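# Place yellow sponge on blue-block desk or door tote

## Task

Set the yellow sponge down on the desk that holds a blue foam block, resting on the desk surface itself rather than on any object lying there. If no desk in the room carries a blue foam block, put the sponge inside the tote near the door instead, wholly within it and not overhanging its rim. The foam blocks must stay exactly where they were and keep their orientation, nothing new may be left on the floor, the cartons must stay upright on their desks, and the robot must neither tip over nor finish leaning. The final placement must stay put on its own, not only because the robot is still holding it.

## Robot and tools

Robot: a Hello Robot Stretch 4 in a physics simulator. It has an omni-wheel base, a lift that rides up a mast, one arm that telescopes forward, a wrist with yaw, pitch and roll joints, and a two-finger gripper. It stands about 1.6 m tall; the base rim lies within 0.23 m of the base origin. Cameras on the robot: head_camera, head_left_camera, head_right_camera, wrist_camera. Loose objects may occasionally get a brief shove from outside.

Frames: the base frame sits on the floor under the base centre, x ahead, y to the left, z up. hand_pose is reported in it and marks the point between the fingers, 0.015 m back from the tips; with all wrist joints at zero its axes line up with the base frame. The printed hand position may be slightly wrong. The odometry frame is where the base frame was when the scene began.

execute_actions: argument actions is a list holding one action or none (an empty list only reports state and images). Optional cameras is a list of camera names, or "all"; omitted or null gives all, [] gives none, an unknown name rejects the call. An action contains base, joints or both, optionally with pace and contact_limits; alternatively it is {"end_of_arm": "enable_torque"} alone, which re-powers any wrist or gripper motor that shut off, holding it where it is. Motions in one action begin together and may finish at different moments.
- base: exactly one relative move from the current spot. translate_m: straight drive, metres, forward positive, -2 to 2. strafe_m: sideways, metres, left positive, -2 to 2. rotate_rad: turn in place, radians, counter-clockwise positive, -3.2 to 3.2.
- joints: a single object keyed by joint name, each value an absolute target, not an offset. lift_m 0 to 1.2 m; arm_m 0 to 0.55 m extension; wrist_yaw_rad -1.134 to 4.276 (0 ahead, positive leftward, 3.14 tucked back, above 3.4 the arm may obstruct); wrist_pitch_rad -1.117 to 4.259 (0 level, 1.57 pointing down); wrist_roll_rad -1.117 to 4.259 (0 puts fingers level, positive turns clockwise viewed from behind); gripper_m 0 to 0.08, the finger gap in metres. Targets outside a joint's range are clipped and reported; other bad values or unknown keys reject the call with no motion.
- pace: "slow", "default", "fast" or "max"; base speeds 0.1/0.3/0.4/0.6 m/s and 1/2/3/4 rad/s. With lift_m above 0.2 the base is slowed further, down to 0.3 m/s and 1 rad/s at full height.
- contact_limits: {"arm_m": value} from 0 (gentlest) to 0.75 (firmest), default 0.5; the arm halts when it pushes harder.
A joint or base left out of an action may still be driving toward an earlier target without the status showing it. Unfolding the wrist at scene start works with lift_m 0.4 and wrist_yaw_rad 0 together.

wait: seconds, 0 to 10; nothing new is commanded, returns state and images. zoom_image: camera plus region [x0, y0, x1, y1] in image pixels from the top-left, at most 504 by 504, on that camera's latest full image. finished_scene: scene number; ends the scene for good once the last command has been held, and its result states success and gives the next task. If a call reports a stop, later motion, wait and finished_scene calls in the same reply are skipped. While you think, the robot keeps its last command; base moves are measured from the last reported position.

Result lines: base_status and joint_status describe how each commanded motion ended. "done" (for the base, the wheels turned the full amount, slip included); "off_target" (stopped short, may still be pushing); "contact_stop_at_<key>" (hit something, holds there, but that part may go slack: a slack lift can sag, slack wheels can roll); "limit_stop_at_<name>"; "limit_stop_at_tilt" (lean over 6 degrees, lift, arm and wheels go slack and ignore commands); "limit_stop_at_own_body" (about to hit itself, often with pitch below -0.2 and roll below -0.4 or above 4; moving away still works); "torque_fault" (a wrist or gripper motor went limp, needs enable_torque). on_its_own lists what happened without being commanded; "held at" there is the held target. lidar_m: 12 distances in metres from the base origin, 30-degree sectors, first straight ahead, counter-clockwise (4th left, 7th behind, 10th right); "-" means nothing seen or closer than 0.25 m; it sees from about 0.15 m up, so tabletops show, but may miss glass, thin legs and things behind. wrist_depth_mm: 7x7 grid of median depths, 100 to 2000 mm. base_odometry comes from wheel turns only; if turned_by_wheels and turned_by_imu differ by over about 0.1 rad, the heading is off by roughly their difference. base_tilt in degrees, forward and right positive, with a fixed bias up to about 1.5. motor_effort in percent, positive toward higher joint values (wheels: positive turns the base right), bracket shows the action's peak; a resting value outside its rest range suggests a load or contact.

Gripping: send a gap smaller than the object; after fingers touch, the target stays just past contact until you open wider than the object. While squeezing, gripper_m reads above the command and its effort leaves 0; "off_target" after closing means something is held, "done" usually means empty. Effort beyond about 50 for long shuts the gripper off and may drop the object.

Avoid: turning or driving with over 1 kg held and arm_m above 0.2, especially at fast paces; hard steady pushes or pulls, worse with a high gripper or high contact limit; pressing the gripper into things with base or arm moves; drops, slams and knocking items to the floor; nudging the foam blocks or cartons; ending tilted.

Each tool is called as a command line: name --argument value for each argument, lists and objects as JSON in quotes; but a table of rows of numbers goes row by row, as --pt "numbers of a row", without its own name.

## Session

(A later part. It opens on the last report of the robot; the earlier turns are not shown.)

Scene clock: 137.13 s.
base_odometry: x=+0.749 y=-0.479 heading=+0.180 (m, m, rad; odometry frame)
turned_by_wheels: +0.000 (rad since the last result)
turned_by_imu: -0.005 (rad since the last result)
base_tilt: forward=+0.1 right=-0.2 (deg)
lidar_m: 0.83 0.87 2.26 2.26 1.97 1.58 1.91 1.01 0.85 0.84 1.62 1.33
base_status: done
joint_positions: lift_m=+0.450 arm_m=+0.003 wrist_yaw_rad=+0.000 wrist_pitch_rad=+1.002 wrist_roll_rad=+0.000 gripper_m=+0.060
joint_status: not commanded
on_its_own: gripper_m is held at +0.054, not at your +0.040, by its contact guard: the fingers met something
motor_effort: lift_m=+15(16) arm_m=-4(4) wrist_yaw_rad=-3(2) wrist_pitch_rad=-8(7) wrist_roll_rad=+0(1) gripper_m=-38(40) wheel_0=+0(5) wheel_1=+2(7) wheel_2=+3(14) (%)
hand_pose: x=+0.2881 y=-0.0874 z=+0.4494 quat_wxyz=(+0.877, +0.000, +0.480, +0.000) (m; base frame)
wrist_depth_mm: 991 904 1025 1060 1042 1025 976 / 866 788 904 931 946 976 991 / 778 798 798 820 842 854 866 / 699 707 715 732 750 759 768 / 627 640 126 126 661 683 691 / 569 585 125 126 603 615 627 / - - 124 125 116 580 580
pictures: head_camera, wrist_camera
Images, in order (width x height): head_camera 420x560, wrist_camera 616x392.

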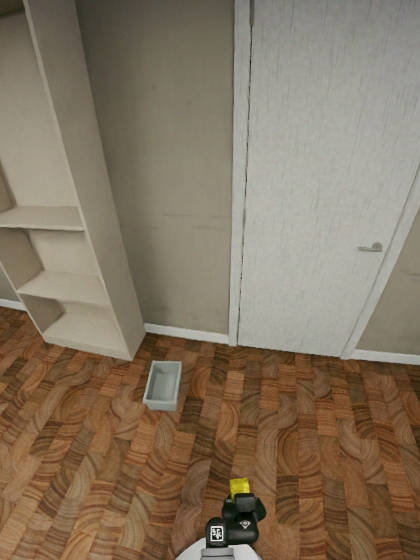

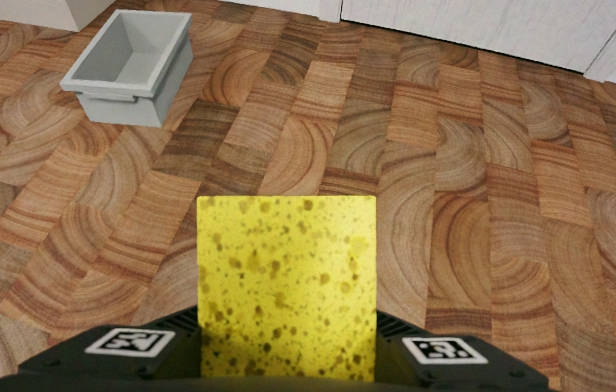

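execute_actions --actions '[{"base":{"strafe_m":0.40},"joints":{"arm_m":0.45,"wrist_pitch_rad":1.57}}]' --cameras '[]'

execute_actions --actions '[{"base":{"translate_m":0.25}}]' --cameras '["wrist_camera","head_camera"]'

Scene clock: 150.57 s.
base_odometry: x=+0.677 y=-0.086 heading=+0.180 (m, m, rad; odometry frame)
turned_by_wheels: +0.000 (rad since the last result)
turned_by_imu: +0.002 (rad since the last result)
base_tilt: forward=+0.0 right=-0.2 (deg)
lidar_m: 0.83 1.29 1.86 1.86 2.16 1.49 1.50 1.46 1.23 1.24 1.68 1.42
base_status: done
joint_positions: lift_m=+0.450 arm_m=+0.449 wrist_yaw_rad=+0.000 wrist_pitch_rad=+1.570 wrist_roll_rad=+0.000 gripper_m=+0.060
joint_status: all done
on_its_own: gripper_m is held at +0.054, not at your +0.040, by its contact guard: the fingers met something
motor_effort: lift_m=+16(16) arm_m=+4(6) wrist_yaw_rad=-1(1) wrist_pitch_rad=-2(4) wrist_roll_rad=-1(0) gripper_m=-38(39) wheel_0=+0(9) wheel_1=+4(15) wheel_2=+0(3) (%)
hand_pose: x=+0.6204 y=-0.0874 z=+0.4158 quat_wxyz=(+0.707, +0.000, +0.707, +0.000) (m; base frame)
wrist_depth_mm: 554 559 569 569 574 580 591 / 554 559 559 554 574 580 585 / 549 549 559 564 569 580 580 / 549 554 554 559 564 569 574 / 544 544 126 126 564 569 574 / 539 539 125 126 559 569 569 / - - 125 126 116 564 569
pictures: none
No camera images: the call's "cameras" was empty. Leave "cameras" out to get every camera's image.

Scene clock: 152.83 s.
base_odometry: x=+0.923 y=-0.041 heading=+0.181 (m, m, rad; odometry frame)
turned_by_wheels: +0.000 (rad since the last result)
turned_by_imu: -0.001 (rad since the last result)
base_tilt: forward=+0.1 right=-0.1 (deg)
lidar_m: 0.58 1.02 1.83 1.82 2.10 1.76 2.10 1.52 1.29 1.28 1.41 0.63
base_status: done
joint_positions: lift_m=+0.450 arm_m=+0.449 wrist_yaw_rad=+0.000 wrist_pitch_rad=+1.570 wrist_roll_rad=+0.000 gripper_m=+0.060
joint_status: not commanded
on_its_own: gripper_m is held at +0.054, not at your +0.040, by its contact guard: the fingers met something
motor_effort: lift_m=+16(16) arm_m=+4(4) wrist_yaw_rad=+0(0) wrist_pitch_rad=-1(2) wrist_roll_rad=-1(2) gripper_m=-38(37) wheel_0=+1(7) wheel_1=+2(10) wheel_2=-1(12) (%)
hand_pose: x=+0.6204 y=-0.0874 z=+0.4158 quat_wxyz=(+0.707, +0.000, +0.707, +0.000) (m; base frame)
wrist_depth_mm: 559 564 569 569 574 585 585 / 554 554 559 559 569 580 580 / 549 554 554 564 569 574 574 / 549 554 549 554 564 574 580 / 544 544 126 127 559 574 574 / 539 544 125 126 559 569 569 / - - 125 126 116 564 559
pictures: head_camera, wrist_camera
Images, in order (width x height): head_camera 420x560, wrist_camera 616x392.

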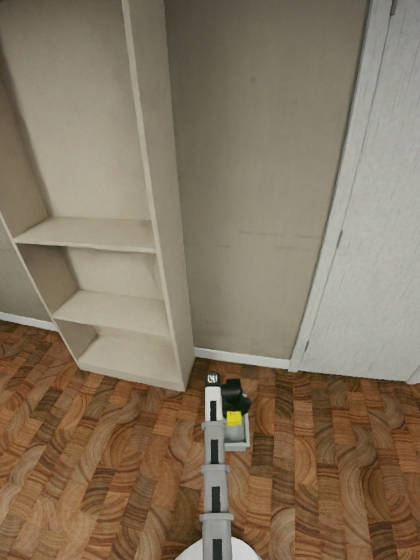

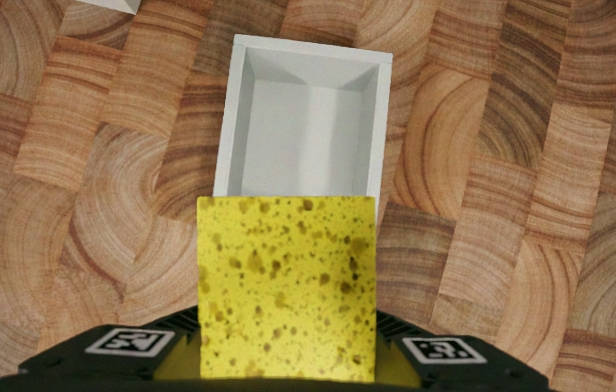

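execute_actions --actions '[{"joints":{"arm_m":0.52,"wrist_roll_rad":0.1,"lift_m":0.25}}]' --cameras '["wrist_camera"]'

execute_actions --actions '[{"joints":{"lift_m":0.09},"pace":"slow"}]' --cameras '["wrist_camera"]'

Scene clock: 161.17 s.
base_odometry: x=+0.923 y=-0.041 heading=+0.181 (m, m, rad; odometry frame)
turned_by_wheels: +0.000 (rad since the last result)
turned_by_imu: +0.001 (rad since the last result)
base_tilt: forward=+0.1 right=-0.2 (deg)
lidar_m: 0.58 1.01 1.82 1.80 2.10 1.73 2.10 1.55 1.30 1.28 1.40 0.60
base_status: not commanded
joint_positions: lift_m=+0.250 arm_m=+0.519 wrist_yaw_rad=+0.000 wrist_pitch_rad=+1.570 wrist_roll_rad=+0.100 gripper_m=+0.060
joint_status: all done
on_its_own: gripper_m is held at +0.054, not at your +0.040, by its contact guard: the fingers met something
motor_effort: lift_m=+15(17) arm_m=+4(6) wrist_yaw_rad=-3(3) wrist_pitch_rad=+0(4) wrist_roll_rad=+0(4) gripper_m=-38(36) wheel_0=+1(2) wheel_1=+2(2) wheel_2=-1(2) (%)
hand_pose: x=+0.6903 y=-0.0874 z=+0.2159 quat_wxyz=(+0.706, +0.035, +0.706, -0.035) (m; base frame)
wrist_depth_mm: 362 362 254 255 252 375 379 / 357 362 330 357 300 375 379 / 355 359 357 362 307 373 375 / 353 355 307 359 270 368 373 / 353 353 126 126 247 368 370 / 349 245 125 126 245 366 368 / - - 125 125 116 364 366
pictures: wrist_camera
Images, in order (width x height): wrist_camera 616x392.

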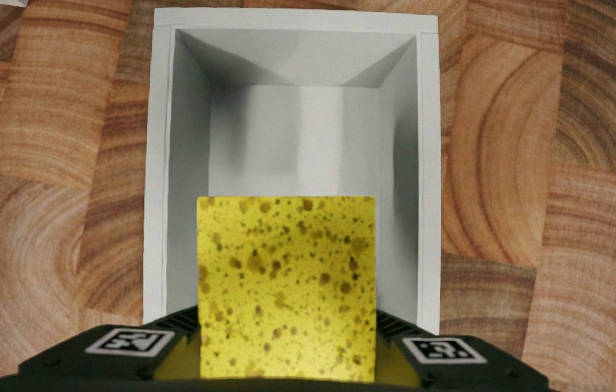

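Scene clock: 163.27 s.
base_odometry: x=+0.923 y=-0.041 heading=+0.181 (m, m, rad; odometry frame)
turned_by_wheels: +0.000 (rad since the last result)
turned_by_imu: +0.000 (rad since the last result)
base_tilt: forward=+0.1 right=-0.2 (deg)
lidar_m: 0.59 1.03 1.82 1.81 2.11 1.73 2.10 1.52 1.30 1.30 1.42 1.20
base_status: not commanded
joint_positions: lift_m=+0.090 arm_m=+0.519 wrist_yaw_rad=+0.000 wrist_pitch_rad=+1.570 wrist_roll_rad=+0.100 gripper_m=+0.060
joint_status: all done
on_its_own: gripper_m is held at +0.054, not at your +0.040, by its contact guard: the fingers met something
motor_effort: lift_m=+15(14) arm_m=+4(4) wrist_yaw_rad=-2(3) wrist_pitch_rad=-3(4) wrist_roll_rad=+2(1) gripper_m=-37(39) wheel_0=+1(1) wheel_1=+2(2) wheel_2=-2(2) (%)
hand_pose: x=+0.6903 y=-0.0874 z=+0.0559 quat_wxyz=(+0.706, +0.035, +0.706, -0.035) (m; base frame)
wrist_depth_mm: 120 179 203 204 207 159 - / 122 182 202 204 205 160 - / 123 184 201 202 205 160 - / 124 186 199 200 204 160 - / 124 186 126 126 202 159 - / 123 171 125 126 201 157 - / - - 125 125 116 128 -
pictures: wrist_camera
Images, in order (width x height): wrist_camera 616x392.

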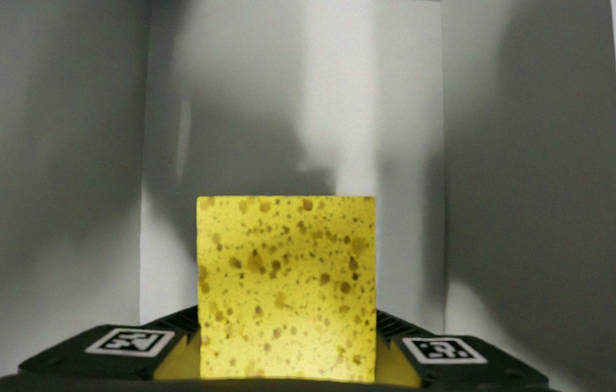

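execute_actions --actions '[{"joints":{"lift_m":0.065},"pace":"slow"}]' --cameras '[]'

execute_actions --actions '[{"joints":{"gripper_m":0.075}}]' --cameras '[]'

execute_actions --actions '[{"joints":{"lift_m":0.3}}]' --cameras '["wrist_camera"]'

finished_scene --scene 1

Scene clock: 170.57 s.
base_odometry: x=+0.923 y=-0.041 heading=+0.181 (m, m, rad; odometry frame)
turned_by_wheels: +0.000 (rad since the last result)
turned_by_imu: +0.001 (rad since the last result)
base_tilt: forward=+0.0 right=-0.2 (deg)
lidar_m: 0.57 1.02 1.82 1.81 2.07 1.74 2.11 1.54 1.31 1.29 1.39 1.17
base_status: not commanded
joint_positions: lift_m=+0.065 arm_m=+0.519 wrist_yaw_rad=+0.000 wrist_pitch_rad=+1.570 wrist_roll_rad=+0.100 gripper_m=+0.060
joint_status: all done
on_its_own: gripper_m is held at +0.054, not at your +0.040, by its contact guard: the fingers met something
motor_effort: lift_m=+15(14) arm_m=+4(4) wrist_yaw_rad=-1(3) wrist_pitch_rad=-2(2) wrist_roll_rad=+1(2) gripper_m=-40(37) wheel_0=+1(1) wheel_1=+2(2) wheel_2=-1(1) (%)
hand_pose: x=+0.6903 y=-0.0874 z=+0.0309 quat_wxyz=(+0.706, +0.035, +0.706, -0.035) (m; base frame)
wrist_depth_mm: 120 176 178 180 181 159 - / 122 175 177 179 180 160 - / 123 175 176 178 179 160 - / 124 173 175 176 178 160 - / 124 173 126 126 177 159 - / 123 171 125 126 176 158 - / - - 124 125 116 128 -
pictures: none
No camera images: the call's "cameras" was empty. Leave "cameras" out to get every camera's image.

Scene clock: 171.40 s.
base_odometry: x=+0.923 y=-0.041 heading=+0.181 (m, m, rad; odometry frame)
turned_by_wheels: +0.000 (rad since the last result)
turned_by_imu: +0.000 (rad since the last result)
base_tilt: forward=+0.1 right=-0.2 (deg)
lidar_m: 0.60 1.03 1.83 1.80 2.11 1.75 2.12 1.54 1.30 1.31 1.41 1.20
base_status: not commanded
joint_positions: lift_m=+0.065 arm_m=+0.519 wrist_yaw_rad=+0.000 wrist_pitch_rad=+1.570 wrist_roll_rad=+0.100 gripper_m=+0.075
joint_status: all done
motor_effort: lift_m=+14(14) arm_m=+4(4) wrist_yaw_rad=-2(0) wrist_pitch_rad=-1(3) wrist_roll_rad=+2(2) gripper_m=+2(35) wheel_0=+1(1) wheel_1=+3(2) wheel_2=-1(1) (%)
hand_pose: x=+0.6903 y=-0.0874 z=+0.0309 quat_wxyz=(+0.706, +0.035, +0.706, -0.035) (m; base frame)
wrist_depth_mm: 120 176 178 179 181 159 - / 122 175 177 179 180 160 - / 123 174 176 178 179 160 - / 123 173 175 176 178 160 - / 124 173 130 131 177 159 - / 123 160 129 130 175 157 - / - - 129 130 127 - -
pictures: none
No camera images: the call's "cameras" was empty. Leave "cameras" out to get every camera's image.

Scene clock: 173.47 s.
base_odometry: x=+0.923 y=-0.041 heading=+0.181 (m, m, rad; odometry frame)
turned_by_wheels: +0.000 (rad since the last result)
turned_by_imu: +0.000 (rad since the last result)
base_tilt: forward=+0.0 right=-0.2 (deg)
lidar_m: 0.58 1.03 1.84 1.81 2.12 1.75 2.11 1.53 1.28 1.29 1.42 0.62
base_status: not commanded
joint_positions: lift_m=+0.300 arm_m=+0.519 wrist_yaw_rad=+0.000 wrist_pitch_rad=+1.570 wrist_roll_rad=+0.100 gripper_m=+0.075
joint_status: all done
motor_effort: lift_m=+24(26) arm_m=+4(4) wrist_yaw_rad=-3(1) wrist_pitch_rad=+0(0) wrist_roll_rad=+0(0) gripper_m=+2(3) wheel_0=+1(2) wheel_1=+2(2) wheel_2=-1(2) (%)
hand_pose: x=+0.6903 y=-0.0874 z=+0.2652 quat_wxyz=(+0.706, +0.035, +0.706, -0.035) (m; base frame)
wrist_depth_mm: 410 410 415 418 427 427 430 / 407 413 329 357 349 424 430 / 407 407 407 413 407 424 427 / 402 404 407 410 402 418 421 / 399 402 402 364 399 415 418 / 394 399 399 402 389 413 415 / - - 330 351 127 - 415
pictures: wrist_camera
Images, in order (width x height): wrist_camera 616x392.

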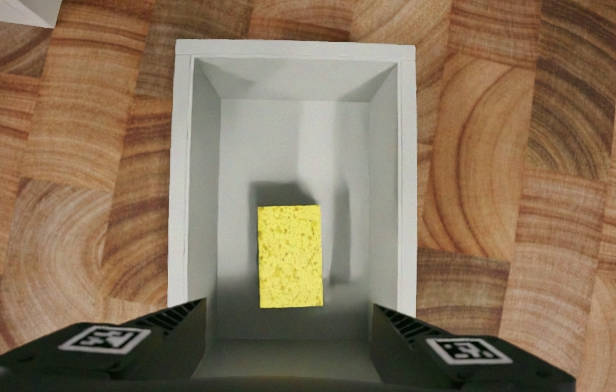

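The scene is finished: the task was done.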